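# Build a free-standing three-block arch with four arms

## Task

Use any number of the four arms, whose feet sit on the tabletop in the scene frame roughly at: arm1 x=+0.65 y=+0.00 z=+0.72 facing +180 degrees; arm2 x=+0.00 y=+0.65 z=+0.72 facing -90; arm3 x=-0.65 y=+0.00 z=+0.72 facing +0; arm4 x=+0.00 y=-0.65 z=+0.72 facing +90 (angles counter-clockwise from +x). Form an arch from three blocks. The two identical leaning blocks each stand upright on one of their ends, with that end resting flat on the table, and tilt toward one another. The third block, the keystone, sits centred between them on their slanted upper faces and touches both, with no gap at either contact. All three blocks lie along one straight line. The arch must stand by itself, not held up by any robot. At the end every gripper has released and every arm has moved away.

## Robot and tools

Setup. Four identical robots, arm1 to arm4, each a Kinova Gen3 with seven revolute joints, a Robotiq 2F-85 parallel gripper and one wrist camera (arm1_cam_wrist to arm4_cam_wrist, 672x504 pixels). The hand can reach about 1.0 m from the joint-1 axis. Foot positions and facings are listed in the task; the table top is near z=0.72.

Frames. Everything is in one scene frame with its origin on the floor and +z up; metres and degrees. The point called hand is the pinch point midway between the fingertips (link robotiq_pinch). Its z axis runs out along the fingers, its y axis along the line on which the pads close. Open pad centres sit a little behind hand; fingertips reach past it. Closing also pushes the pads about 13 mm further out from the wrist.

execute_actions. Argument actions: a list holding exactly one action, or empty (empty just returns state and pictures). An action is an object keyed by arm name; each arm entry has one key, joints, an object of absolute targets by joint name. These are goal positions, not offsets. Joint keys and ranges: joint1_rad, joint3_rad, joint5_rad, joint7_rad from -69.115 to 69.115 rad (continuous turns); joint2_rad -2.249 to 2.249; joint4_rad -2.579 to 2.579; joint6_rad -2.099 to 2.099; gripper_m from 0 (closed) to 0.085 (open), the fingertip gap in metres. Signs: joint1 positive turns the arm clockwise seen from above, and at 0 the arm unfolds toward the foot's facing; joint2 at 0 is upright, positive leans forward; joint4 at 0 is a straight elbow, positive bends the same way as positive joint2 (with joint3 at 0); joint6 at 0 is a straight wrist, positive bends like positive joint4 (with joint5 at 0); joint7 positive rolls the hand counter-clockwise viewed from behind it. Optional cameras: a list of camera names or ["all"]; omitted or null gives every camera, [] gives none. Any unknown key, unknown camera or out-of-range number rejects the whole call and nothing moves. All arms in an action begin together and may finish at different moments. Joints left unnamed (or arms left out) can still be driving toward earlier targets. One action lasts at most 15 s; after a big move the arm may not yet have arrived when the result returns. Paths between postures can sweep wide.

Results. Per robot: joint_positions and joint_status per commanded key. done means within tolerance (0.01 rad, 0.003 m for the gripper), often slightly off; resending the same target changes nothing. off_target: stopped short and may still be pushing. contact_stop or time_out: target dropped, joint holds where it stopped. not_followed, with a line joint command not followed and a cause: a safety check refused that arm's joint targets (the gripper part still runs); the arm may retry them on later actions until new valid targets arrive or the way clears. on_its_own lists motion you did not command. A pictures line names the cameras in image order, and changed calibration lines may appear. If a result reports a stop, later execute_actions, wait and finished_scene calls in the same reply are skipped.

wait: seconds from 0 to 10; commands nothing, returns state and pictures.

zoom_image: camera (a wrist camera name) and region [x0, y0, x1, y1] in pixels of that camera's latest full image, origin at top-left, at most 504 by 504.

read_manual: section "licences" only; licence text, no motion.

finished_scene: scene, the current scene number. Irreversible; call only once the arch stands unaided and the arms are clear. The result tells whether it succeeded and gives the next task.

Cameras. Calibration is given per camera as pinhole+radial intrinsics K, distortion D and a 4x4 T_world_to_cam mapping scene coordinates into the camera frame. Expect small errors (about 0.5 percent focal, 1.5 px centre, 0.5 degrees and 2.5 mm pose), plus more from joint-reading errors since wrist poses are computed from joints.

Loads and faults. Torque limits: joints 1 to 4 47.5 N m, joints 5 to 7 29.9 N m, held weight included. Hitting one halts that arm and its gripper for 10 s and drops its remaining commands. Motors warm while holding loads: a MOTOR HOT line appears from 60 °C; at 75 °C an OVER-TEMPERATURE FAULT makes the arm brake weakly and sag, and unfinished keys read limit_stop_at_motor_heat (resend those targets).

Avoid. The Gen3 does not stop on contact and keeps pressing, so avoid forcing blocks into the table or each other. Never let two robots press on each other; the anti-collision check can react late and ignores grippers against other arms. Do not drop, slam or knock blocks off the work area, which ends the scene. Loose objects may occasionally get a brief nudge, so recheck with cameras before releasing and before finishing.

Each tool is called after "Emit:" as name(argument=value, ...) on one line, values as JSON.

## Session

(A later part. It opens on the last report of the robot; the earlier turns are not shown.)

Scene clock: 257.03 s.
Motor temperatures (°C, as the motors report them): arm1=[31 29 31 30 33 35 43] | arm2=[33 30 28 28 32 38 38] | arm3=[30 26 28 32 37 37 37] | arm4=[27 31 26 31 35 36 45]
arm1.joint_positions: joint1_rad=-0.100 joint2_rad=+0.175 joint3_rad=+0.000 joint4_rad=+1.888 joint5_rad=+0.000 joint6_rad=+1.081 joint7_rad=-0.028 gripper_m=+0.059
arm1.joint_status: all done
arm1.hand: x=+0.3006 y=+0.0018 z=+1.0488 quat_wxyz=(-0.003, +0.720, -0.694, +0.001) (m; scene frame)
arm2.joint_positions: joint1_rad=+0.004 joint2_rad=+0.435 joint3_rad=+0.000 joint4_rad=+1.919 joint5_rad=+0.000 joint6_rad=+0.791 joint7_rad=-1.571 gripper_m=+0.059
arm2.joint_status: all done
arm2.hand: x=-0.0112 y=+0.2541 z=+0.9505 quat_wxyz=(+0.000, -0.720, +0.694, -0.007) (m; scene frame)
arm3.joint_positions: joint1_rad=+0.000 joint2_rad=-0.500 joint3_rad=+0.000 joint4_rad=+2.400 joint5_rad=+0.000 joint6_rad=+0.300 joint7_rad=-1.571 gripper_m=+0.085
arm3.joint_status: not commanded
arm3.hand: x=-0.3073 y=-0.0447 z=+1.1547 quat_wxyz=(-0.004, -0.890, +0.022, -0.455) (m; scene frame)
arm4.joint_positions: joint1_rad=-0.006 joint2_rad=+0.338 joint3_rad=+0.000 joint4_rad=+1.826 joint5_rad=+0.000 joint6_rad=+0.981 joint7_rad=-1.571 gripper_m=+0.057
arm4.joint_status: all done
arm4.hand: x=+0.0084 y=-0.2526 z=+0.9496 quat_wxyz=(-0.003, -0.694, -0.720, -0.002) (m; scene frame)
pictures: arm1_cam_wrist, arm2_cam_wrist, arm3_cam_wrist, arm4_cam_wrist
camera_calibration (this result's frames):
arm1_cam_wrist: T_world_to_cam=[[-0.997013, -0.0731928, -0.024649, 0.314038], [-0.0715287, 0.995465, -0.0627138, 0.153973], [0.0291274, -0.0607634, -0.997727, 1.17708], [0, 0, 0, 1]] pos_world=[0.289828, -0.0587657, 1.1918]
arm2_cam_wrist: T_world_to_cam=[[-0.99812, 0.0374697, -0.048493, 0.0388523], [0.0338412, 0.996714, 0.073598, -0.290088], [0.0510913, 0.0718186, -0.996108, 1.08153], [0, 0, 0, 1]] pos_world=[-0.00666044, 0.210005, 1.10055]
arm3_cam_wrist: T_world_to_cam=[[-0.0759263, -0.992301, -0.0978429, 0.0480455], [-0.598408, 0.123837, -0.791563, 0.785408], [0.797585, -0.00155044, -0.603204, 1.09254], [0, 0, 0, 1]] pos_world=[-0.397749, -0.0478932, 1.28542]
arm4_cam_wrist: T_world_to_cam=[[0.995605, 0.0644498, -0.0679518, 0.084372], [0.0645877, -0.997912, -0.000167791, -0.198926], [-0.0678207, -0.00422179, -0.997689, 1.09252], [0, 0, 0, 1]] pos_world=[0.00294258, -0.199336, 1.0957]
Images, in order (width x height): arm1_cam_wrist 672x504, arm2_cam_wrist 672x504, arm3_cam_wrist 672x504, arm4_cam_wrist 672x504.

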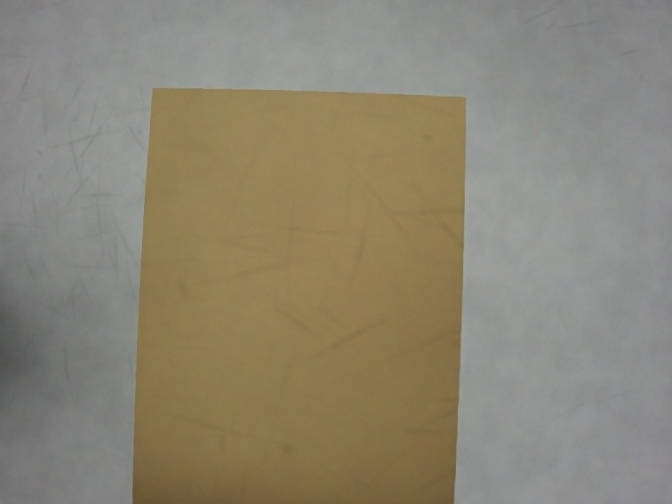

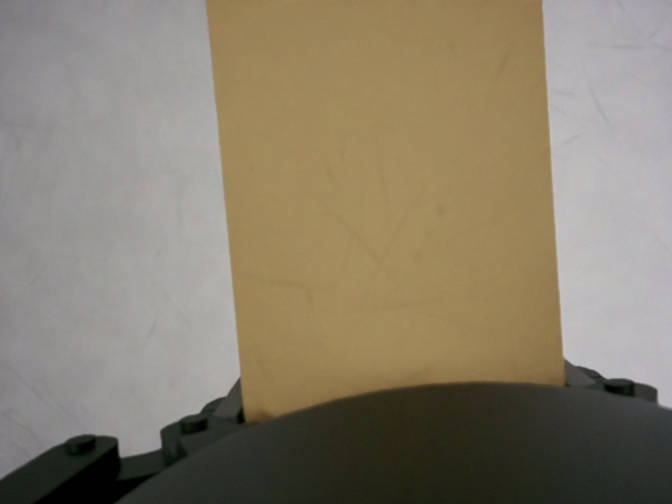

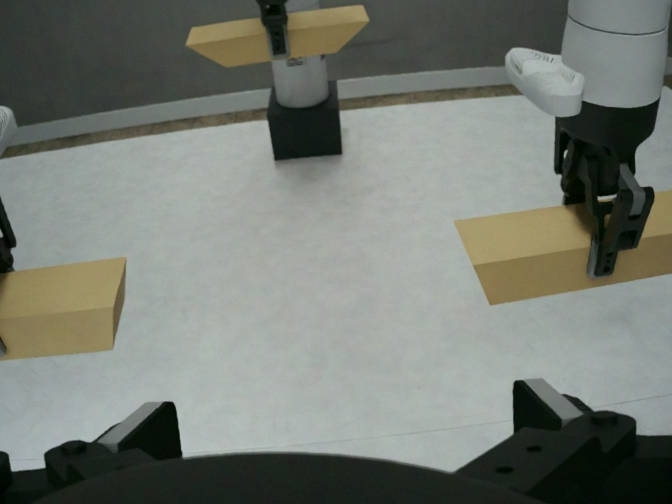

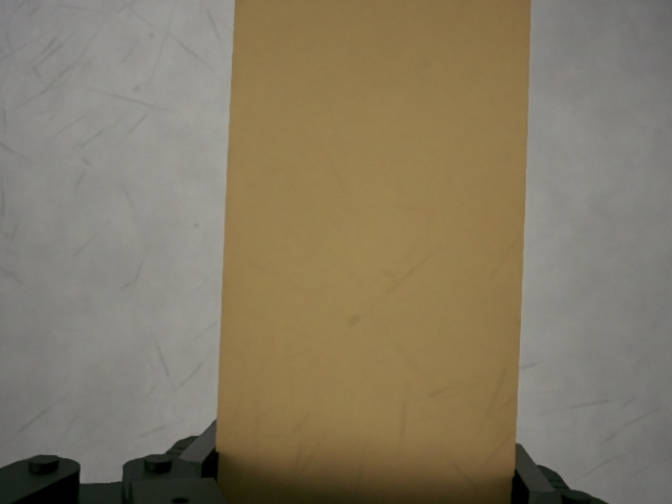

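Emit:
execute_actions(actions=[{"arm2":{"joints":{"joint2_rad":0.4992,"joint4_rad":2.3434,"joint6_rad":-0.3426}},"arm4":{"joints":{"joint2_rad":0.3177,"joint4_rad":2.2805,"joint6_rad":-0.0982}},"arm3":{"joints":{"joint6_rad":0.05}}}], cameras=["arm3_cam_wrist"])

Emit:
zoom_image(camera="arm3_cam_wrist", region=[180, 140, 390, 260])

Emit:
execute_actions(actions=[{"arm2":{"joints":{"joint2_rad":1.1815,"joint4_rad":2.4961,"joint6_rad":-1.7466}},"arm4":{"joints":{"joint2_rad":0.953,"joint4_rad":2.5607,"joint6_rad":-1.5827}},"arm3":{"joints":{"joint1_rad":-0.1,"joint6_rad":0.6}}}])

Scene clock: 291.67 s.
Motor temperatures (°C, as the motors report them): arm1=[31 29 31 30 33 35 43] | arm2=[33 31 28 28 32 38 38] | arm3=[30 26 28 32 37 37 37] | arm4=[27 32 26 31 35 36 45]
arm1.joint_positions: joint1_rad=-0.100 joint2_rad=+0.175 joint3_rad=+0.000 joint4_rad=+1.888 joint5_rad=+0.000 joint6_rad=+1.081 joint7_rad=-0.028 gripper_m=+0.059
arm1.joint_status: not commanded
arm1.hand: x=+0.3006 y=+0.0018 z=+1.0488 quat_wxyz=(-0.003, +0.720, -0.694, +0.001) (m; scene frame)
arm2.joint_positions: joint1_rad=+0.004 joint2_rad=+0.502 joint3_rad=+0.000 joint4_rad=+2.345 joint5_rad=+0.000 joint6_rad=-0.341 joint7_rad=-1.571 gripper_m=+0.059
arm2.joint_status: all done
arm2.hand: x=-0.0080 y=+0.1741 z=+0.9207 quat_wxyz=(-0.218, -0.682, +0.659, -0.233) (m; scene frame)
arm3.joint_positions: joint1_rad=+0.000 joint2_rad=-0.500 joint3_rad=+0.000 joint4_rad=+2.400 joint5_rad=+0.000 joint6_rad=+0.050 joint7_rad=-1.571 gripper_m=+0.085
arm3.joint_status: all done
arm3.hand: x=-0.2701 y=-0.0472 z=+1.2228 quat_wxyz=(-0.007, -0.827, +0.022, -0.562) (m; scene frame)
arm4.joint_positions: joint1_rad=-0.006 joint2_rad=+0.320 joint3_rad=+0.000 joint4_rad=+2.282 joint5_rad=+0.000 joint6_rad=-0.097 joint7_rad=-1.571 gripper_m=+0.057
arm4.joint_status: all done
arm4.hand: x=+0.0056 y=-0.1730 z=+0.9188 quat_wxyz=(+0.223, -0.658, -0.685, -0.220) (m; scene frame)
pictures: arm3_cam_wrist
camera_calibration (this result's frames):
arm3_cam_wrist: T_world_to_cam=[[-0.0539112, -0.993187, -0.103309, 0.0676378], [-0.383656, 0.116121, -0.916146, 1.07185], [0.921901, -0.00975536, -0.387302, 0.873088], [0, 0, 0, 1]] pos_world=[-0.390035, -0.0487695, 1.3271]
Images, in order (width x height): arm3_cam_wrist 672x504.

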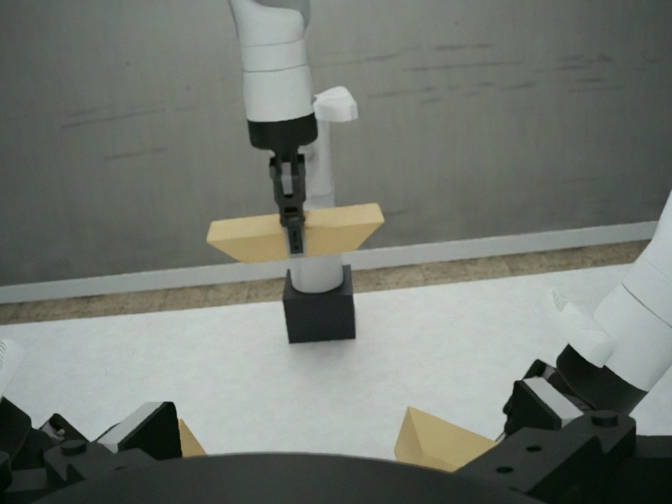

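Region (180, 140, 390, 260) of arm3_cam_wrist's 672x504 image, scaled by 2.400; it fills the top 288 rows of this view, and the rest is white.

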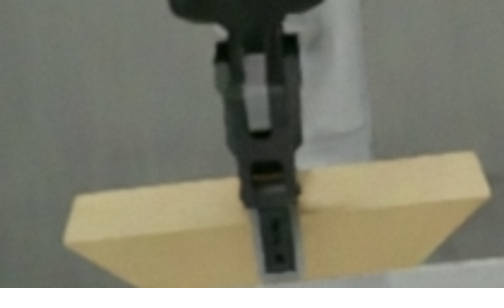

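Scene clock: 293.77 s.
Motor temperatures (°C, as the motors report them): arm1=[31 29 31 30 33 35 43] | arm2=[33 31 28 28 32 38 38] | arm3=[30 26 28 32 37 37 37] | arm4=[27 32 26 31 35 36 45]
arm1.joint_positions: joint1_rad=-0.100 joint2_rad=+0.175 joint3_rad=+0.000 joint4_rad=+1.888 joint5_rad=+0.000 joint6_rad=+1.081 joint7_rad=-0.028 gripper_m=+0.059
arm1.joint_status: not commanded
arm1.hand: x=+0.3006 y=+0.0018 z=+1.0488 quat_wxyz=(-0.003, +0.720, -0.694, +0.001) (m; scene frame)
arm2.joint_positions: joint1_rad=+0.004 joint2_rad=+1.184 joint3_rad=+0.000 joint4_rad=+2.497 joint5_rad=+0.000 joint6_rad=-1.744 joint7_rad=-1.571 gripper_m=+0.059
arm2.joint_status: all done
arm2.hand: x=-0.0061 y=+0.1333 z=+0.8811 quat_wxyz=(-0.394, -0.589, +0.571, -0.415) (m; scene frame)
arm3.joint_positions: joint1_rad=-0.100 joint2_rad=-0.500 joint3_rad=+0.000 joint4_rad=+2.400 joint5_rad=+0.000 joint6_rad=+0.600 joint7_rad=-1.571 gripper_m=+0.085
arm3.joint_status: all done
arm3.hand: x=-0.3701 y=-0.0128 z=+1.0887 quat_wxyz=(+0.015, -0.948, -0.025, -0.317) (m; scene frame)
arm4.joint_positions: joint1_rad=-0.006 joint2_rad=+0.955 joint3_rad=+0.000 joint4_rad=+2.562 joint5_rad=+0.000 joint6_rad=-1.580 joint7_rad=-1.571 gripper_m=+0.057
arm4.joint_status: all done
arm4.hand: x=+0.0044 y=-0.1327 z=+0.8787 quat_wxyz=(+0.407, -0.570, -0.594, -0.396) (m; scene frame)
pictures: arm1_cam_wrist, arm2_cam_wrist, arm3_cam_wrist, arm4_cam_wrist
camera_calibration (this result's frames):
arm1_cam_wrist: T_world_to_cam=[[-0.997013, -0.0731933, -0.0246488, 0.314037], [-0.0715292, 0.995465, -0.0627139, 0.153973], [0.0291272, -0.0607634, -0.997727, 1.17708], [0, 0, 0, 1]] pos_world=[0.289828, -0.0587658, 1.1918]
arm2_cam_wrist: T_world_to_cam=[[-0.994522, -0.04758, -0.0930664, 0.0957542], [0.0642813, 0.423684, -0.903527, 0.772748], [0.0824205, -0.90456, -0.418304, 0.642052], [0, 0, 0, 1]] pos_world=[-0.00736178, 0.25793, 0.975683]
arm3_cam_wrist: T_world_to_cam=[[0.0000281833, -0.996459, -0.0840764, 0.0815389], [-0.813878, 0.0488285, -0.57898, 0.379497], [0.581036, 0.0684443, -0.810995, 1.24982], [0, 0, 0, 1]] pos_world=[-0.417328, -0.0228231, 1.24018]
arm4_cam_wrist: T_world_to_cam=[[0.993017, 0.1178, 0.00635122, 0.0175543], [0.0478233, -0.352751, -0.934494, 0.827659], [-0.107843, 0.928272, -0.355922, 0.582079], [0, 0, 0, 1]] pos_world=[0.00576011, -0.250438, 0.980505]
Images, in order (width x height): arm1_cam_wrist 672x504, arm2_cam_wrist 672x504, arm3_cam_wrist 672x504, arm4_cam_wrist 672x504.

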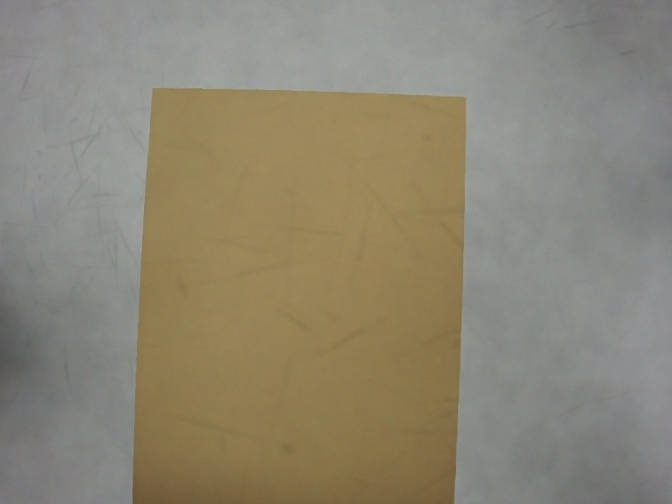

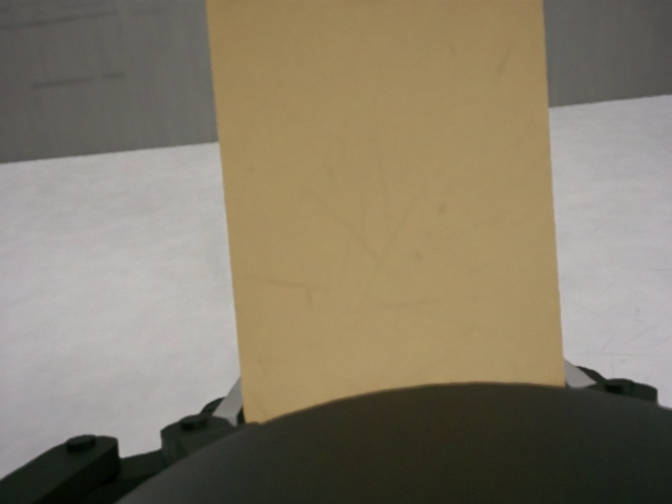

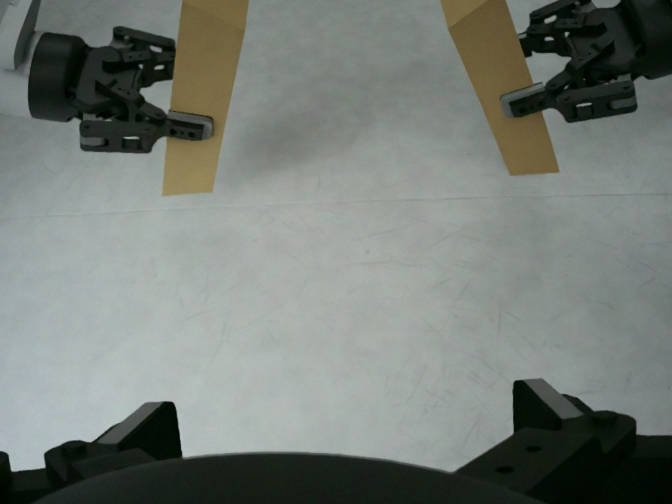

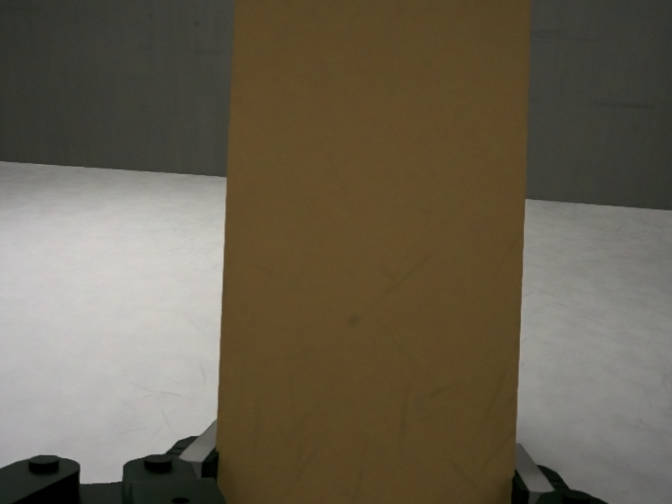

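Emit:
execute_actions(actions=[{"arm3":{"joints":{"joint1_rad":1.571,"joint2_rad":0.85,"joint4_rad":2.29,"joint5_rad":-1.12,"joint6_rad":1.22,"joint7_rad":1.571}}}], cameras=["arm3_cam_wrist"])

Scene clock: 322.53 s.
Motor temperatures (°C, as the motors report them): arm1=[31 29 31 30 33 35 43] | arm2=[33 31 28 28 32 38 38] | arm3=[30 26 28 32 37 37 37] | arm4=[27 32 26 31 35 36 45]
arm1.joint_positions: joint1_rad=-0.100 joint2_rad=+0.175 joint3_rad=+0.000 joint4_rad=+1.888 joint5_rad=+0.000 joint6_rad=+1.081 joint7_rad=-0.028 gripper_m=+0.059
arm1.joint_status: not commanded
arm1.hand: x=+0.3006 y=+0.0018 z=+1.0488 quat_wxyz=(-0.003, +0.720, -0.694, +0.001) (m; scene frame)
arm2.joint_positions: joint1_rad=+0.004 joint2_rad=+1.184 joint3_rad=+0.000 joint4_rad=+2.497 joint5_rad=+0.000 joint6_rad=-1.744 joint7_rad=-1.571 gripper_m=+0.059
arm2.joint_status: not commanded
arm2.hand: x=-0.0061 y=+0.1334 z=+0.8810 quat_wxyz=(-0.394, -0.589, +0.571, -0.415) (m; scene frame)
arm3.joint_positions: joint1_rad=+1.571 joint2_rad=+0.850 joint3_rad=+0.000 joint4_rad=+2.290 joint5_rad=-1.120 joint6_rad=+1.220 joint7_rad=+1.571 gripper_m=+0.085
arm3.joint_status: all done
arm3.hand: x=-0.4225 y=-0.2011 z=+0.9240 quat_wxyz=(+0.120, -0.801, -0.163, -0.563) (m; scene frame)
arm4.joint_positions: joint1_rad=-0.006 joint2_rad=+0.956 joint3_rad=+0.000 joint4_rad=+2.562 joint5_rad=+0.000 joint6_rad=-1.580 joint7_rad=-1.571 gripper_m=+0.057
arm4.joint_status: not commanded
arm4.hand: x=+0.0044 y=-0.1327 z=+0.8787 quat_wxyz=(+0.407, -0.570, -0.594, -0.396) (m; scene frame)
pictures: arm3_cam_wrist
camera_calibration (this result's frames):
arm3_cam_wrist: T_world_to_cam=[[0.387258, -0.916633, -0.0990701, 0.0735203], [-0.366327, -0.0543698, -0.928896, 0.742376], [0.846071, 0.396014, -0.356843, 0.917793], [0, 0, 0, 1]] pos_world=[-0.533037, -0.255705, 1.02438]
Images, in order (width x height): arm3_cam_wrist 672x504.

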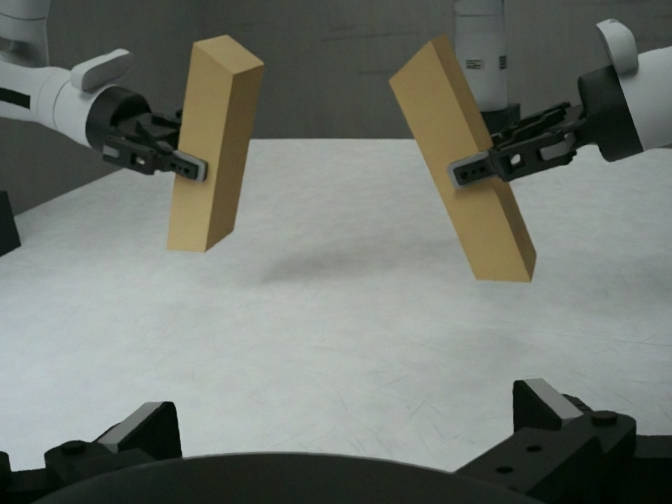

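Emit:
zoom_image(camera="arm3_cam_wrist", region=[370, 20, 570, 300])

Emit:
zoom_image(camera="arm3_cam_wrist", region=[130, 20, 300, 270])

Region (370, 20, 570, 300) of arm3_cam_wrist's 672x504 image, scaled by 1.800; it fills the left 360 columns of this view, and the rest is white.

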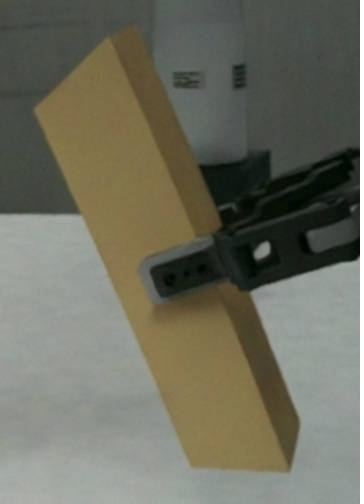

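Region (130, 20, 300, 270) of arm3_cam_wrist's 672x504 image, scaled by 2.016; it fills the left 343 columns of this view, and the rest is white.

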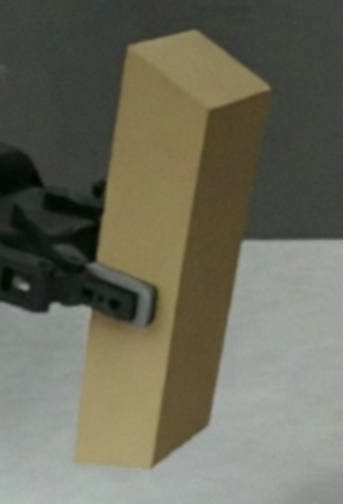

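Emit:
execute_actions(actions=[{"arm2":{"joints":{"joint2_rad":1.3726,"joint4_rad":2.3449,"joint6_rad":-1.7805}},"arm4":{"joints":{"joint2_rad":1.169,"joint4_rad":2.4637,"joint6_rad":-1.7177}},"arm1":{"joints":{"joint1_rad":-0.0753,"joint2_rad":0.931,"joint4_rad":0.6869,"joint6_rad":1.5237,"joint7_rad":-0.003}},"arm3":{"joints":{"joint6_rad":1.28}}}], cameras=["arm3_cam_wrist","arm1_cam_wrist"])

Scene clock: 390.97 s.
Motor temperatures (°C, as the motors report them): arm1=[31 30 31 30 33 35 43] | arm2=[33 32 28 28 32 38 38] | arm3=[30 27 28 32 37 37 37] | arm4=[27 33 26 30 35 36 45]
arm1.joint_positions: joint1_rad=-0.075 joint2_rad=+0.933 joint3_rad=+0.000 joint4_rad=+0.688 joint5_rad=+0.000 joint6_rad=+1.524 joint7_rad=-0.003 gripper_m=+0.059
arm1.joint_status: all done
arm1.hand: x=-0.0004 y=-0.0013 z=+1.0168 quat_wxyz=(-0.003, +0.720, -0.694, +0.001) (m; scene frame)
arm2.joint_positions: joint1_rad=+0.004 joint2_rad=+1.369 joint3_rad=+0.000 joint4_rad=+2.346 joint5_rad=+0.000 joint6_rad=-1.784 joint7_rad=-1.571 gripper_m=+0.059
arm2.joint_status: all done
arm2.hand: x=-0.0050 y=+0.1184 z=+0.8145 quat_wxyz=(-0.396, -0.588, +0.570, -0.416) (m; scene frame)
arm3.joint_positions: joint1_rad=+1.571 joint2_rad=+0.850 joint3_rad=+0.000 joint4_rad=+2.290 joint5_rad=-1.120 joint6_rad=+1.280 joint7_rad=+1.571 gripper_m=+0.085
arm3.joint_status: all done
arm3.hand: x=-0.4172 y=-0.1990 z=+0.9418 quat_wxyz=(+0.125, -0.784, -0.159, -0.587) (m; scene frame)
arm4.joint_positions: joint1_rad=-0.006 joint2_rad=+1.171 joint3_rad=+0.000 joint4_rad=+2.464 joint5_rad=+0.000 joint6_rad=-1.716 joint7_rad=-1.571 gripper_m=+0.057
arm4.joint_status: all done
arm4.hand: x=+0.0044 y=-0.1203 z=+0.8206 quat_wxyz=(+0.412, -0.566, -0.591, -0.401) (m; scene frame)
pictures: arm1_cam_wrist, arm3_cam_wrist
camera_calibration (this result's frames):
arm1_cam_wrist: T_world_to_cam=[[-0.996968, -0.0735105, -0.0254996, 0.0137978], [-0.0717912, 0.99544, -0.0628121, 0.133577], [0.0300007, -0.060791, -0.9977, 1.15363], [0, 0, 0, 1]] pos_world=[-0.0112641, -0.0618232, 1.15972]
arm3_cam_wrist: T_world_to_cam=[[0.392049, -0.914546, -0.0995129, 0.0779869], [-0.314611, -0.0316395, -0.948693, 0.805652], [0.864475, 0.403242, -0.30013, 0.874504], [0, 0, 0, 1]] pos_world=[-0.533095, -0.255824, 1.03454]
Images, in order (width x height): arm1_cam_wrist 672x504, arm3_cam_wrist 672x504.

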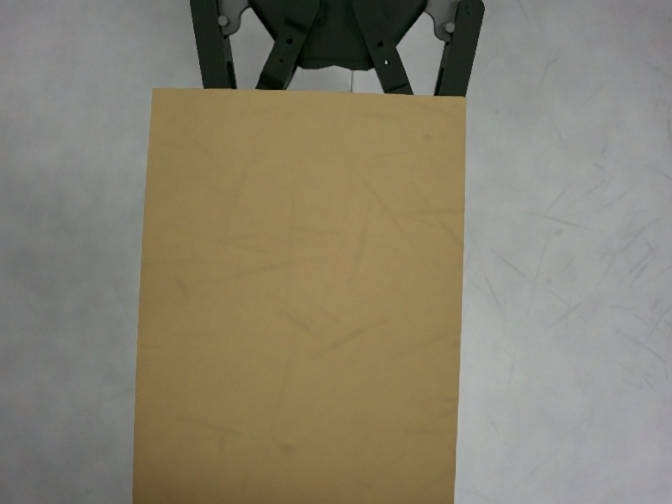

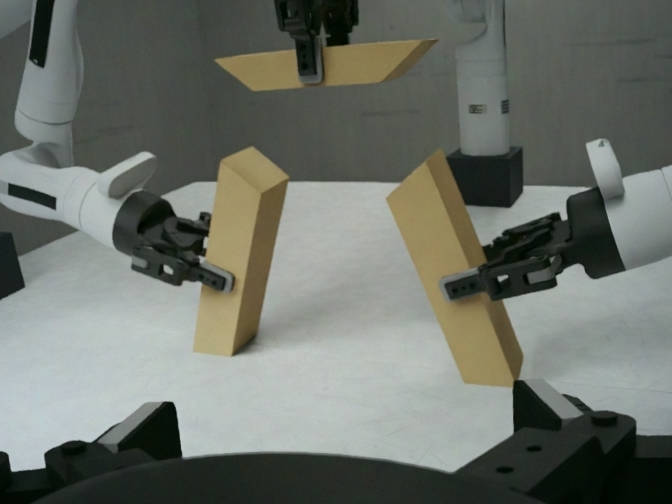

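Emit:
execute_actions(actions=[{"arm2":{"joints":{"joint2_rad":1.3572,"joint4_rad":2.3553,"joint6_rad":-1.7755}},"arm4":{"joints":{"joint2_rad":1.1956,"joint4_rad":2.4525,"joint6_rad":-1.7331}}}], cameras=["arm3_cam_wrist"])

Emit:
zoom_image(camera="arm3_cam_wrist", region=[170, 130, 310, 370])

Emit:
zoom_image(camera="arm3_cam_wrist", region=[370, 140, 550, 410])

Scene clock: 402.40 s.
Motor temperatures (°C, as the motors report them): arm1=[31 30 31 30 33 35 43] | arm2=[33 32 28 28 32 38 38] | arm3=[30 27 28 31 37 37 37] | arm4=[27 33 26 30 35 36 45]
arm1.joint_positions: joint1_rad=-0.075 joint2_rad=+0.933 joint3_rad=+0.000 joint4_rad=+0.688 joint5_rad=+0.000 joint6_rad=+1.524 joint7_rad=-0.003 gripper_m=+0.059
arm1.joint_status: not commanded
arm1.hand: x=-0.0004 y=-0.0013 z=+1.0167 quat_wxyz=(-0.003, +0.720, -0.694, +0.001) (m; scene frame)
arm2.joint_positions: joint1_rad=+0.004 joint2_rad=+1.360 joint3_rad=+0.000 joint4_rad=+2.356 joint5_rad=+0.000 joint6_rad=-1.773 joint7_rad=-1.571 gripper_m=+0.059
arm2.joint_status: all done
arm2.hand: x=-0.0050 y=+0.1207 z=+0.8148 quat_wxyz=(-0.392, -0.590, +0.572, -0.413) (m; scene frame)
arm3.joint_positions: joint1_rad=+1.571 joint2_rad=+0.850 joint3_rad=+0.000 joint4_rad=+2.290 joint5_rad=-1.120 joint6_rad=+1.280 joint7_rad=+1.571 gripper_m=+0.085
arm3.joint_status: not commanded
arm3.hand: x=-0.4172 y=-0.1990 z=+0.9418 quat_wxyz=(+0.125, -0.784, -0.159, -0.587) (m; scene frame)
arm4.joint_positions: joint1_rad=-0.006 joint2_rad=+1.187 joint3_rad=+0.000 joint4_rad=+2.454 joint5_rad=+0.001 joint6_rad=-1.739 joint7_rad=-1.572 gripper_m=+0.057
arm4.joint_status: all done
arm4.hand: x=+0.0043 y=-0.1177 z=+0.8202 quat_wxyz=(+0.417, -0.563, -0.587, -0.406) (m; scene frame)
pictures: arm3_cam_wrist
camera_calibration (this result's frames):
arm3_cam_wrist: T_world_to_cam=[[0.392049, -0.914546, -0.0995126, 0.0779864], [-0.314611, -0.0316398, -0.948693, 0.805651], [0.864475, 0.403242, -0.300131, 0.874504], [0, 0, 0, 1]] pos_world=[-0.533095, -0.255824, 1.03454]
Images, in order (width x height): arm3_cam_wrist 672x504.

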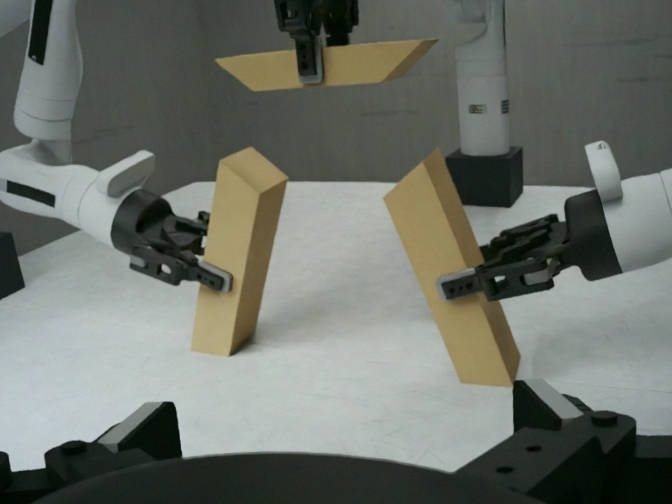

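Region (170, 130, 310, 370) of arm3_cam_wrist's 672x504 image, scaled by 2.100; it fills the left 294 columns of this view, and the rest is white.

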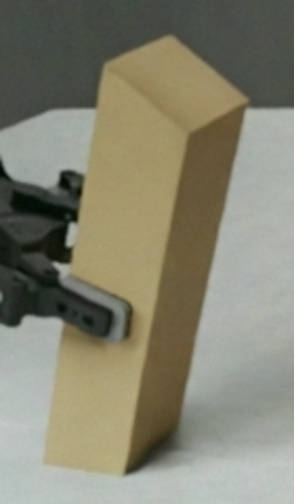

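Region (370, 140, 550, 410) of arm3_cam_wrist's 672x504 image, scaled by 1.867.

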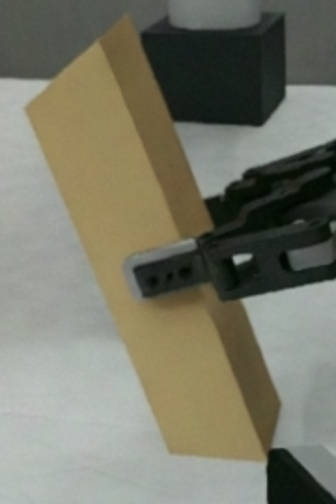

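Emit:
execute_actions(actions=[{"arm2":{"joints":{"joint2_rad":1.3628,"joint4_rad":2.3515,"joint6_rad":-1.7773}},"arm4":{"joints":{"joint2_rad":1.174,"joint4_rad":2.4616,"joint6_rad":-1.7206}},"arm1":{"joints":{"joint1_rad":-0.0614,"joint2_rad":0.9685,"joint4_rad":0.8493,"joint6_rad":1.321,"joint7_rad":0.011}}}])

Emit:
zoom_image(camera="arm3_cam_wrist", region=[200, 90, 460, 220])

Scene clock: 430.10 s.
Motor temperatures (°C, as the motors report them): arm1=[31 31 31 30 33 35 43] | arm2=[33 32 28 28 32 38 38] | arm3=[30 27 28 31 37 37 37] | arm4=[27 32 26 30 35 36 45]
arm1.joint_positions: joint1_rad=-0.061 joint2_rad=+0.970 joint3_rad=+0.000 joint4_rad=+0.850 joint5_rad=+0.000 joint6_rad=+1.321 joint7_rad=+0.011 gripper_m=+0.059
arm1.joint_status: all done
arm1.hand: x=-0.0007 y=+0.0080 z=+0.9418 quat_wxyz=(-0.002, +0.720, -0.694, +0.000) (m; scene frame)
arm2.joint_positions: joint1_rad=+0.004 joint2_rad=+1.363 joint3_rad=+0.000 joint4_rad=+2.352 joint5_rad=+0.000 joint6_rad=-1.777 joint7_rad=-1.571 gripper_m=+0.059
arm2.joint_status: all done
arm2.hand: x=-0.0050 y=+0.1198 z=+0.8146 quat_wxyz=(-0.394, -0.589, +0.571, -0.414) (m; scene frame)
arm3.joint_positions: joint1_rad=+1.571 joint2_rad=+0.850 joint3_rad=+0.000 joint4_rad=+2.290 joint5_rad=-1.120 joint6_rad=+1.280 joint7_rad=+1.571 gripper_m=+0.085
arm3.joint_status: not commanded
arm3.hand: x=-0.4172 y=-0.1990 z=+0.9418 quat_wxyz=(+0.125, -0.784, -0.159, -0.587) (m; scene frame)
arm4.joint_positions: joint1_rad=-0.006 joint2_rad=+1.174 joint3_rad=+0.000 joint4_rad=+2.461 joint5_rad=+0.000 joint6_rad=-1.721 joint7_rad=-1.571 gripper_m=+0.057
arm4.joint_status: all done
arm4.hand: x=+0.0043 y=-0.1194 z=+0.8207 quat_wxyz=(+0.413, -0.565, -0.590, -0.402) (m; scene frame)
pictures: arm1_cam_wrist, arm2_cam_wrist, arm3_cam_wrist, arm4_cam_wrist
camera_calibration (this result's frames):
arm1_cam_wrist: T_world_to_cam=[[-0.997025, -0.0736255, -0.022828, 0.00973532], [-0.0720713, 0.995425, -0.0627232, 0.11954], [0.0273416, -0.0608913, -0.99777, 1.07949], [0, 0, 0, 1]] pos_world=[-0.0111931, -0.0525449, 1.0848]
arm2_cam_wrist: T_world_to_cam=[[-0.99456, -0.0474402, -0.0927332, 0.0896795], [0.0639101, 0.425082, -0.902896, 0.717659], [0.0822528, -0.903911, -0.419738, 0.603051], [0, 0, 0, 1]] pos_world=[-0.00627659, 0.244294, 0.909411]
arm3_cam_wrist: T_world_to_cam=[[0.392049, -0.914546, -0.0995127, 0.0779865], [-0.314611, -0.0316397, -0.948693, 0.805651], [0.864475, 0.403242, -0.300131, 0.874504], [0, 0, 0, 1]] pos_world=[-0.533095, -0.255824, 1.03454]
arm4_cam_wrist: T_world_to_cam=[[0.993006, 0.117806, 0.00783165, 0.01522], [0.0468001, -0.331851, -0.94217, 0.786942], [-0.108394, 0.935947, -0.335043, 0.53279], [0, 0, 0, 1]] pos_world=[0.00580899, -0.239309, 0.919822]
Images, in order (width x height): arm1_cam_wrist 672x504, arm2_cam_wrist 672x504, arm3_cam_wrist 672x504, arm4_cam_wrist 672x504.

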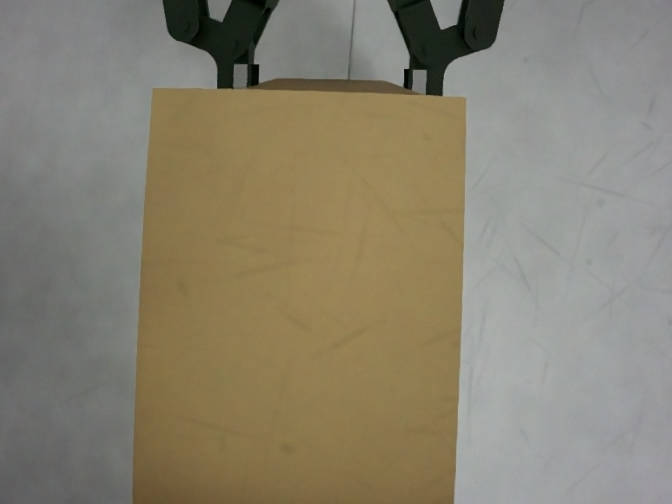

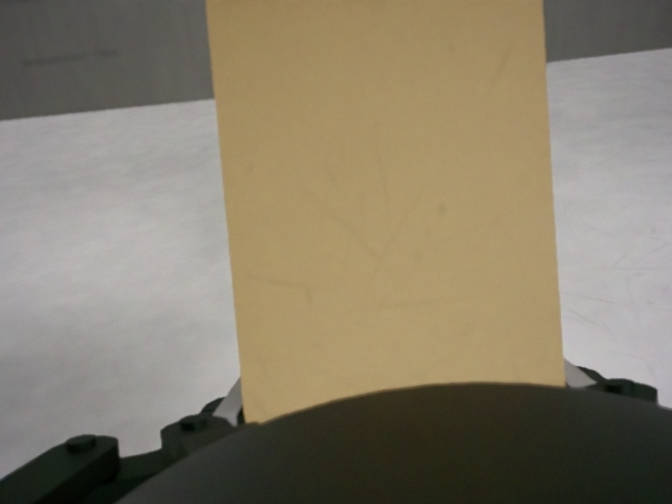

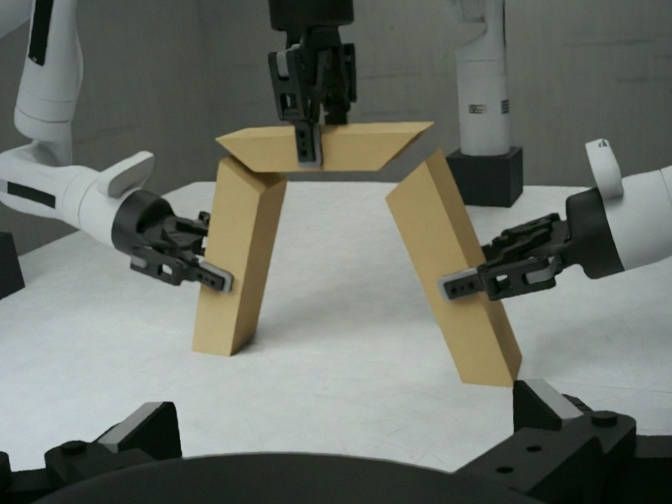

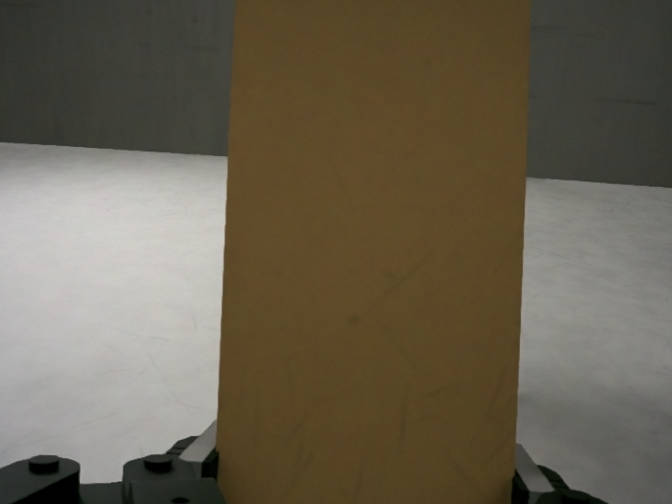

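Region (200, 90, 460, 220) of arm3_cam_wrist's 672x504 image, scaled by 1.938.

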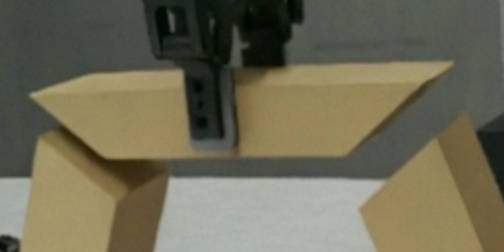

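Emit:
execute_actions(actions=[{"arm4":{"joints":{"joint2_rad":1.1654,"joint4_rad":2.4471,"joint6_rad":-1.6975}},"arm1":{"joints":{"joint2_rad":0.9817,"joint4_rad":0.8737,"joint6_rad":1.283}}}], cameras=["arm3_cam_wrist","arm1_cam_wrist"])

Emit:
zoom_image(camera="arm3_cam_wrist", region=[200, 120, 320, 210])

Emit:
zoom_image(camera="arm3_cam_wrist", region=[350, 120, 470, 210])

Scene clock: 455.83 s.
Motor temperatures (°C, as the motors report them): arm1=[31 32 31 30 33 35 43] | arm2=[33 32 28 28 32 38 38] | arm3=[30 27 28 31 37 37 37] | arm4=[27 33 26 30 35 36 45]
arm1.joint_positions: joint1_rad=-0.062 joint2_rad=+0.981 joint3_rad=+0.000 joint4_rad=+0.874 joint5_rad=+0.000 joint6_rad=+1.284 joint7_rad=+0.011 gripper_m=+0.059
arm1.joint_status: all done
arm1.hand: x=-0.0013 y=+0.0072 z=+0.9275 quat_wxyz=(-0.001, +0.720, -0.694, +0.000) (m; scene frame)
arm2.joint_positions: joint1_rad=+0.004 joint2_rad=+1.363 joint3_rad=+0.000 joint4_rad=+2.353 joint5_rad=+0.000 joint6_rad=-1.777 joint7_rad=-1.571 gripper_m=+0.059
arm2.joint_status: not commanded
arm2.hand: x=-0.0050 y=+0.1199 z=+0.8146 quat_wxyz=(-0.394, -0.589, +0.571, -0.414) (m; scene frame)
arm3.joint_positions: joint1_rad=+1.571 joint2_rad=+0.850 joint3_rad=+0.000 joint4_rad=+2.290 joint5_rad=-1.120 joint6_rad=+1.280 joint7_rad=+1.571 gripper_m=+0.085
arm3.joint_status: not commanded
arm3.hand: x=-0.4172 y=-0.1990 z=+0.9418 quat_wxyz=(+0.125, -0.784, -0.159, -0.587) (m; scene frame)
arm4.joint_positions: joint1_rad=-0.006 joint2_rad=+1.165 joint3_rad=+0.000 joint4_rad=+2.448 joint5_rad=+0.000 joint6_rad=-1.697 joint7_rad=-1.571 gripper_m=+0.057
arm4.joint_status: all done
arm4.hand: x=+0.0041 y=-0.1149 z=+0.8205 quat_wxyz=(+0.413, -0.566, -0.590, -0.402) (m; scene frame)
pictures: arm1_cam_wrist, arm3_cam_wrist
camera_calibration (this result's frames):
arm1_cam_wrist: T_world_to_cam=[[-0.997024, -0.0744454, -0.0200045, 0.00620575], [-0.0730501, 0.995323, -0.0632122, 0.119854], [0.0246168, -0.0615628, -0.9978, 1.06518], [0, 0, 0, 1]] pos_world=[-0.0112786, -0.0532565, 1.07053]
arm3_cam_wrist: T_world_to_cam=[[0.392049, -0.914546, -0.0995127, 0.0779865], [-0.314611, -0.0316397, -0.948693, 0.805652], [0.864475, 0.403242, -0.300131, 0.874504], [0, 0, 0, 1]] pos_world=[-0.533095, -0.255824, 1.03454]
Images, in order (width x height): arm1_cam_wrist 672x504, arm3_cam_wrist 672x504.

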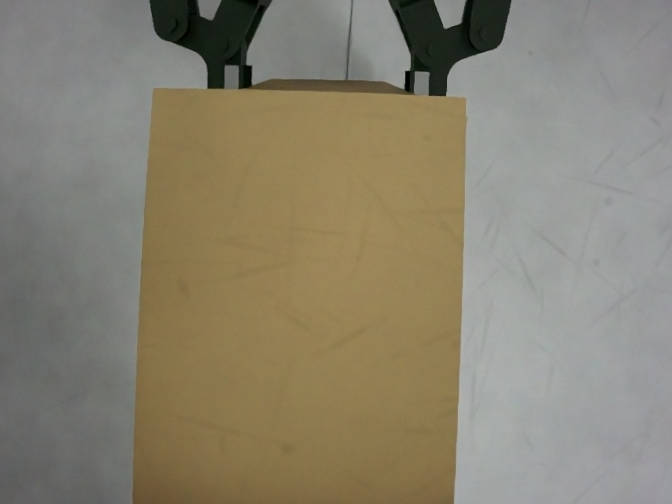

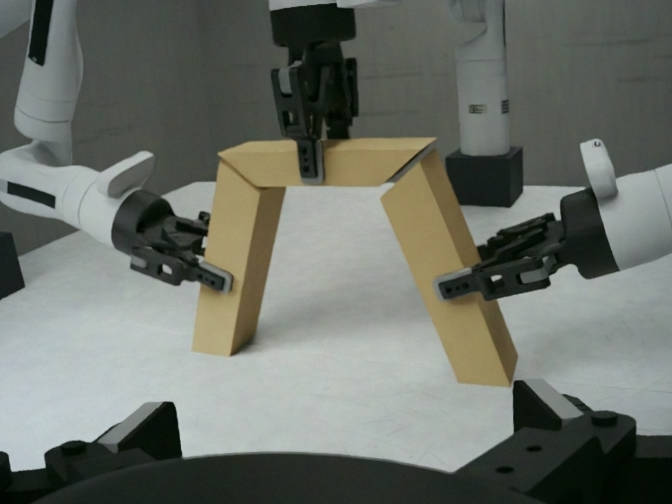

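Region (200, 120, 320, 210) of arm3_cam_wrist's 672x504 image, scaled by 4.200; it fills the top 378 rows of this view, and the rest is white.

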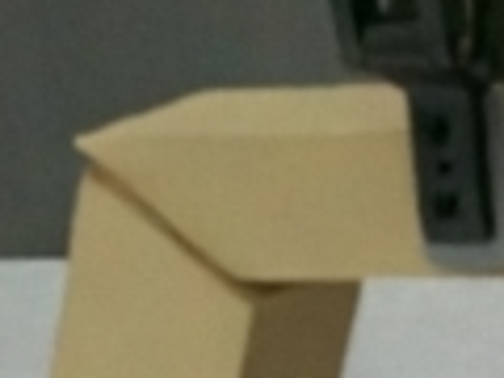

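Region (350, 120, 470, 210) of arm3_cam_wrist's 672x504 image, scaled by 4.200; it fills the top 378 rows of this view, and the rest is white.

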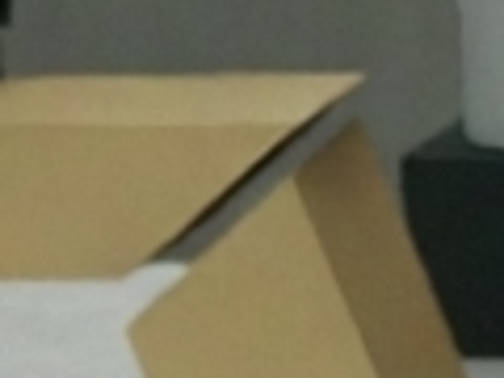

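Emit:
execute_actions(actions=[{"arm1":{"joints":{"joint1_rad":-0.077,"joint5_rad":0.025,"joint7_rad":-0.011,"joint2_rad":0.9842,"joint4_rad":0.8783,"joint6_rad":1.276}}}], cameras=["arm3_cam_wrist","arm1_cam_wrist"])

Emit:
zoom_image(camera="arm3_cam_wrist", region=[200, 120, 320, 210])

Emit:
zoom_image(camera="arm3_cam_wrist", region=[350, 120, 470, 210])

Scene clock: 489.70 s.
Motor temperatures (°C, as the motors report them): arm1=[31 33 31 30 33 35 43] | arm2=[33 32 28 28 32 38 38] | arm3=[30 28 28 31 37 37 37] | arm4=[27 33 26 30 35 36 45]
arm1.joint_positions: joint1_rad=-0.077 joint2_rad=+0.984 joint3_rad=+0.000 joint4_rad=+0.878 joint5_rad=+0.025 joint6_rad=+1.277 joint7_rad=-0.011 gripper_m=+0.059
arm1.joint_status: all done
arm1.hand: x=-0.0015 y=+0.0050 z=+0.9246 quat_wxyz=(-0.010, +0.720, -0.694, -0.009) (m; scene frame)
arm2.joint_positions: joint1_rad=+0.004 joint2_rad=+1.363 joint3_rad=+0.000 joint4_rad=+2.353 joint5_rad=+0.000 joint6_rad=-1.777 joint7_rad=-1.571 gripper_m=+0.059
arm2.joint_status: not commanded
arm2.hand: x=-0.0050 y=+0.1199 z=+0.8146 quat_wxyz=(-0.394, -0.589, +0.571, -0.414) (m; scene frame)
arm3.joint_positions: joint1_rad=+1.571 joint2_rad=+0.850 joint3_rad=+0.000 joint4_rad=+2.290 joint5_rad=-1.120 joint6_rad=+1.280 joint7_rad=+1.571 gripper_m=+0.085
arm3.joint_status: not commanded
arm3.hand: x=-0.4172 y=-0.1990 z=+0.9418 quat_wxyz=(+0.125, -0.784, -0.159, -0.587) (m; scene frame)
arm4.joint_positions: joint1_rad=-0.006 joint2_rad=+1.165 joint3_rad=+0.000 joint4_rad=+2.448 joint5_rad=+0.000 joint6_rad=-1.697 joint7_rad=-1.571 gripper_m=+0.057
arm4.joint_status: not commanded
arm4.hand: x=+0.0041 y=-0.1149 z=+0.8205 quat_wxyz=(+0.413, -0.566, -0.590, -0.402) (m; scene frame)
pictures: arm1_cam_wrist, arm3_cam_wrist
camera_calibration (this result's frames):
arm1_cam_wrist: T_world_to_cam=[[-0.997028, -0.074169, -0.0208186, 0.00646401], [-0.07331, 0.996532, -0.0393685, 0.0997472], [0.0236663, -0.0377253, -0.999008, 1.06317], [0, 0, 0, 1]] pos_world=[-0.011404, -0.0588135, 1.06617]
arm3_cam_wrist: T_world_to_cam=[[0.392049, -0.914546, -0.0995126, 0.0779866], [-0.314611, -0.0316398, -0.948693, 0.805651], [0.864475, 0.403242, -0.300131, 0.874504], [0, 0, 0, 1]] pos_world=[-0.533095, -0.255824, 1.03454]
Images, in order (width x height): arm1_cam_wrist 672x504, arm3_cam_wrist 672x504.

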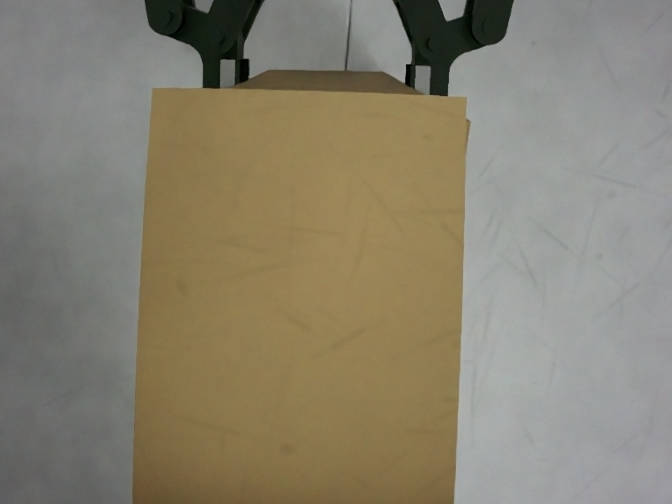

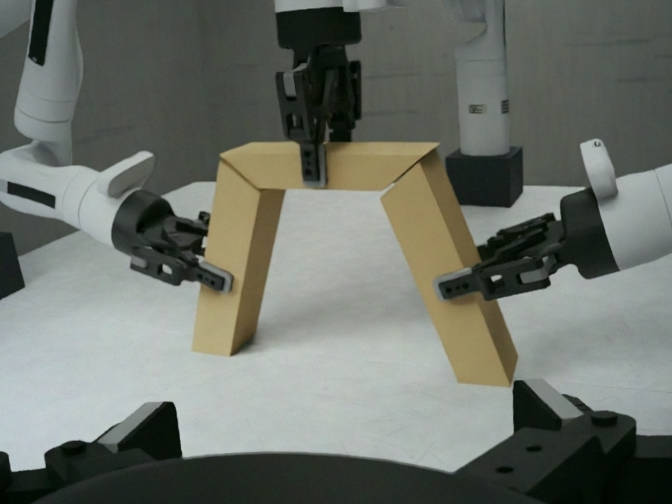

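Region (200, 120, 320, 210) of arm3_cam_wrist's 672x504 image, scaled by 4.200; it fills the top 378 rows of this view, and the rest is white.

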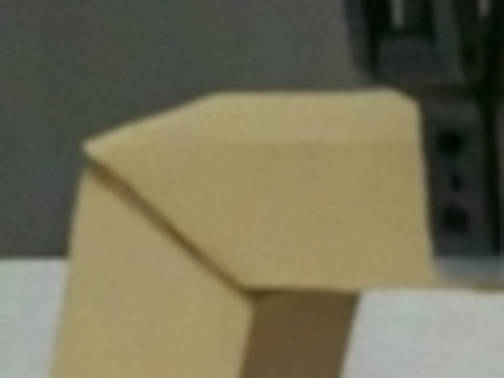

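Region (350, 120, 470, 210) of arm3_cam_wrist's 672x504 image, scaled by 4.200; it fills the top 378 rows of this view, and the rest is white.

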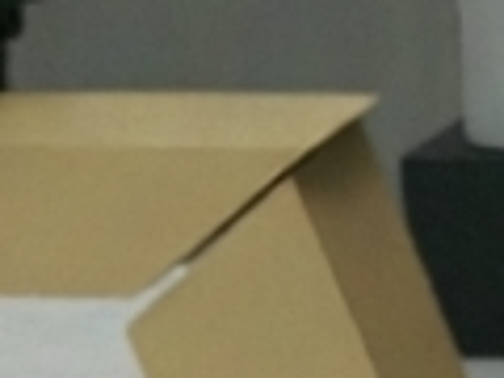

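Emit:
execute_actions(actions=[{"arm1":{"joints":{"joint2_rad":0.9938,"joint4_rad":0.871,"joint6_rad":1.2738}},"arm4":{"joints":{"joint2_rad":1.1723,"joint4_rad":2.4587,"joint6_rad":-1.716}}}], cameras=["arm3_cam_wrist","arm1_cam_wrist"])

Emit:
zoom_image(camera="arm3_cam_wrist", region=[200, 120, 320, 210])

Emit:
zoom_image(camera="arm3_cam_wrist", region=[350, 120, 470, 210])

Scene clock: 504.17 s.
Motor temperatures (°C, as the motors report them): arm1=[31 33 31 30 33 35 43] | arm2=[33 33 28 28 32 38 38] | arm3=[30 28 28 31 37 37 37] | arm4=[27 33 26 30 35 36 45]
arm1.joint_positions: joint1_rad=-0.078 joint2_rad=+0.990 joint3_rad=-0.001 joint4_rad=+0.870 joint5_rad=+0.024 joint6_rad=+1.276 joint7_rad=-0.011 gripper_m=+0.059
arm1.joint_status: all done
arm1.hand: x=-0.0040 y=+0.0035 z=+0.9231 quat_wxyz=(-0.008, +0.721, -0.693, -0.010) (m; scene frame)
arm2.joint_positions: joint1_rad=+0.004 joint2_rad=+1.363 joint3_rad=+0.000 joint4_rad=+2.352 joint5_rad=+0.000 joint6_rad=-1.777 joint7_rad=-1.571 gripper_m=+0.059
arm2.joint_status: not commanded
arm2.hand: x=-0.0050 y=+0.1199 z=+0.8146 quat_wxyz=(-0.394, -0.589, +0.571, -0.414) (m; scene frame)
arm3.joint_positions: joint1_rad=+1.571 joint2_rad=+0.850 joint3_rad=+0.000 joint4_rad=+2.290 joint5_rad=-1.120 joint6_rad=+1.280 joint7_rad=+1.571 gripper_m=+0.085
arm3.joint_status: not commanded
arm3.hand: x=-0.4172 y=-0.1990 z=+0.9418 quat_wxyz=(+0.125, -0.784, -0.159, -0.587) (m; scene frame)
arm4.joint_positions: joint1_rad=-0.006 joint2_rad=+1.172 joint3_rad=+0.000 joint4_rad=+2.458 joint5_rad=+0.000 joint6_rad=-1.716 joint7_rad=-1.571 gripper_m=+0.057
arm4.joint_status: all done
arm4.hand: x=+0.0040 y=-0.1184 z=+0.8207 quat_wxyz=(+0.413, -0.565, -0.590, -0.402) (m; scene frame)
pictures: arm1_cam_wrist, arm3_cam_wrist
camera_calibration (this result's frames):
arm1_cam_wrist: T_world_to_cam=[[-0.99699, -0.0753964, -0.0180434, 0.00134633], [-0.0746173, 0.996388, -0.0405323, 0.102105], [0.0210342, -0.039064, -0.999015, 1.06165], [0, 0, 0, 1]] pos_world=[-0.0133698, -0.0601622, 1.06477]
arm3_cam_wrist: T_world_to_cam=[[0.392049, -0.914546, -0.0995127, 0.0779867], [-0.314611, -0.0316397, -0.948693, 0.805651], [0.864475, 0.403242, -0.300131, 0.874504], [0, 0, 0, 1]] pos_world=[-0.533095, -0.255824, 1.03454]
Images, in order (width x height): arm1_cam_wrist 672x504, arm3_cam_wrist 672x504.

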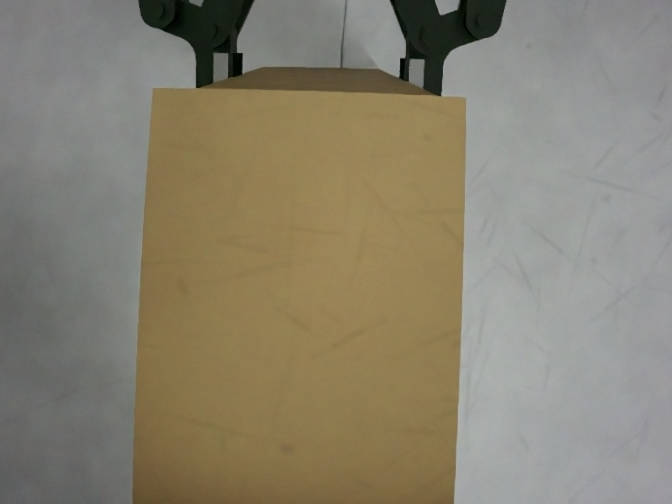

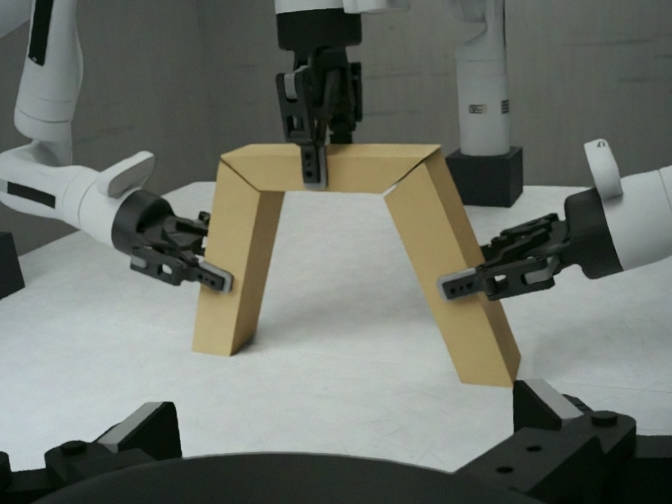

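Region (200, 120, 320, 210) of arm3_cam_wrist's 672x504 image, scaled by 4.200; it fills the top 378 rows of this view, and the rest is white.

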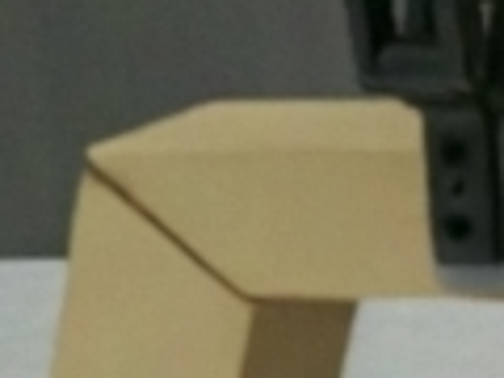

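Region (350, 120, 470, 210) of arm3_cam_wrist's 672x504 image, scaled by 4.200; it fills the top 378 rows of this view, and the rest is white.

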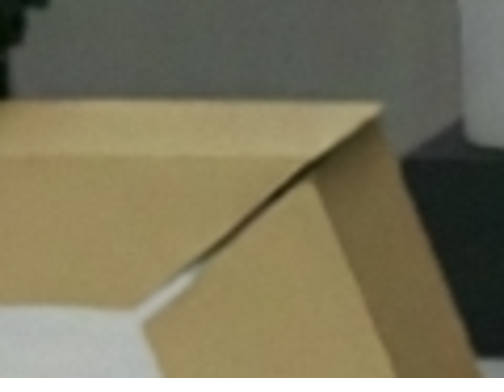

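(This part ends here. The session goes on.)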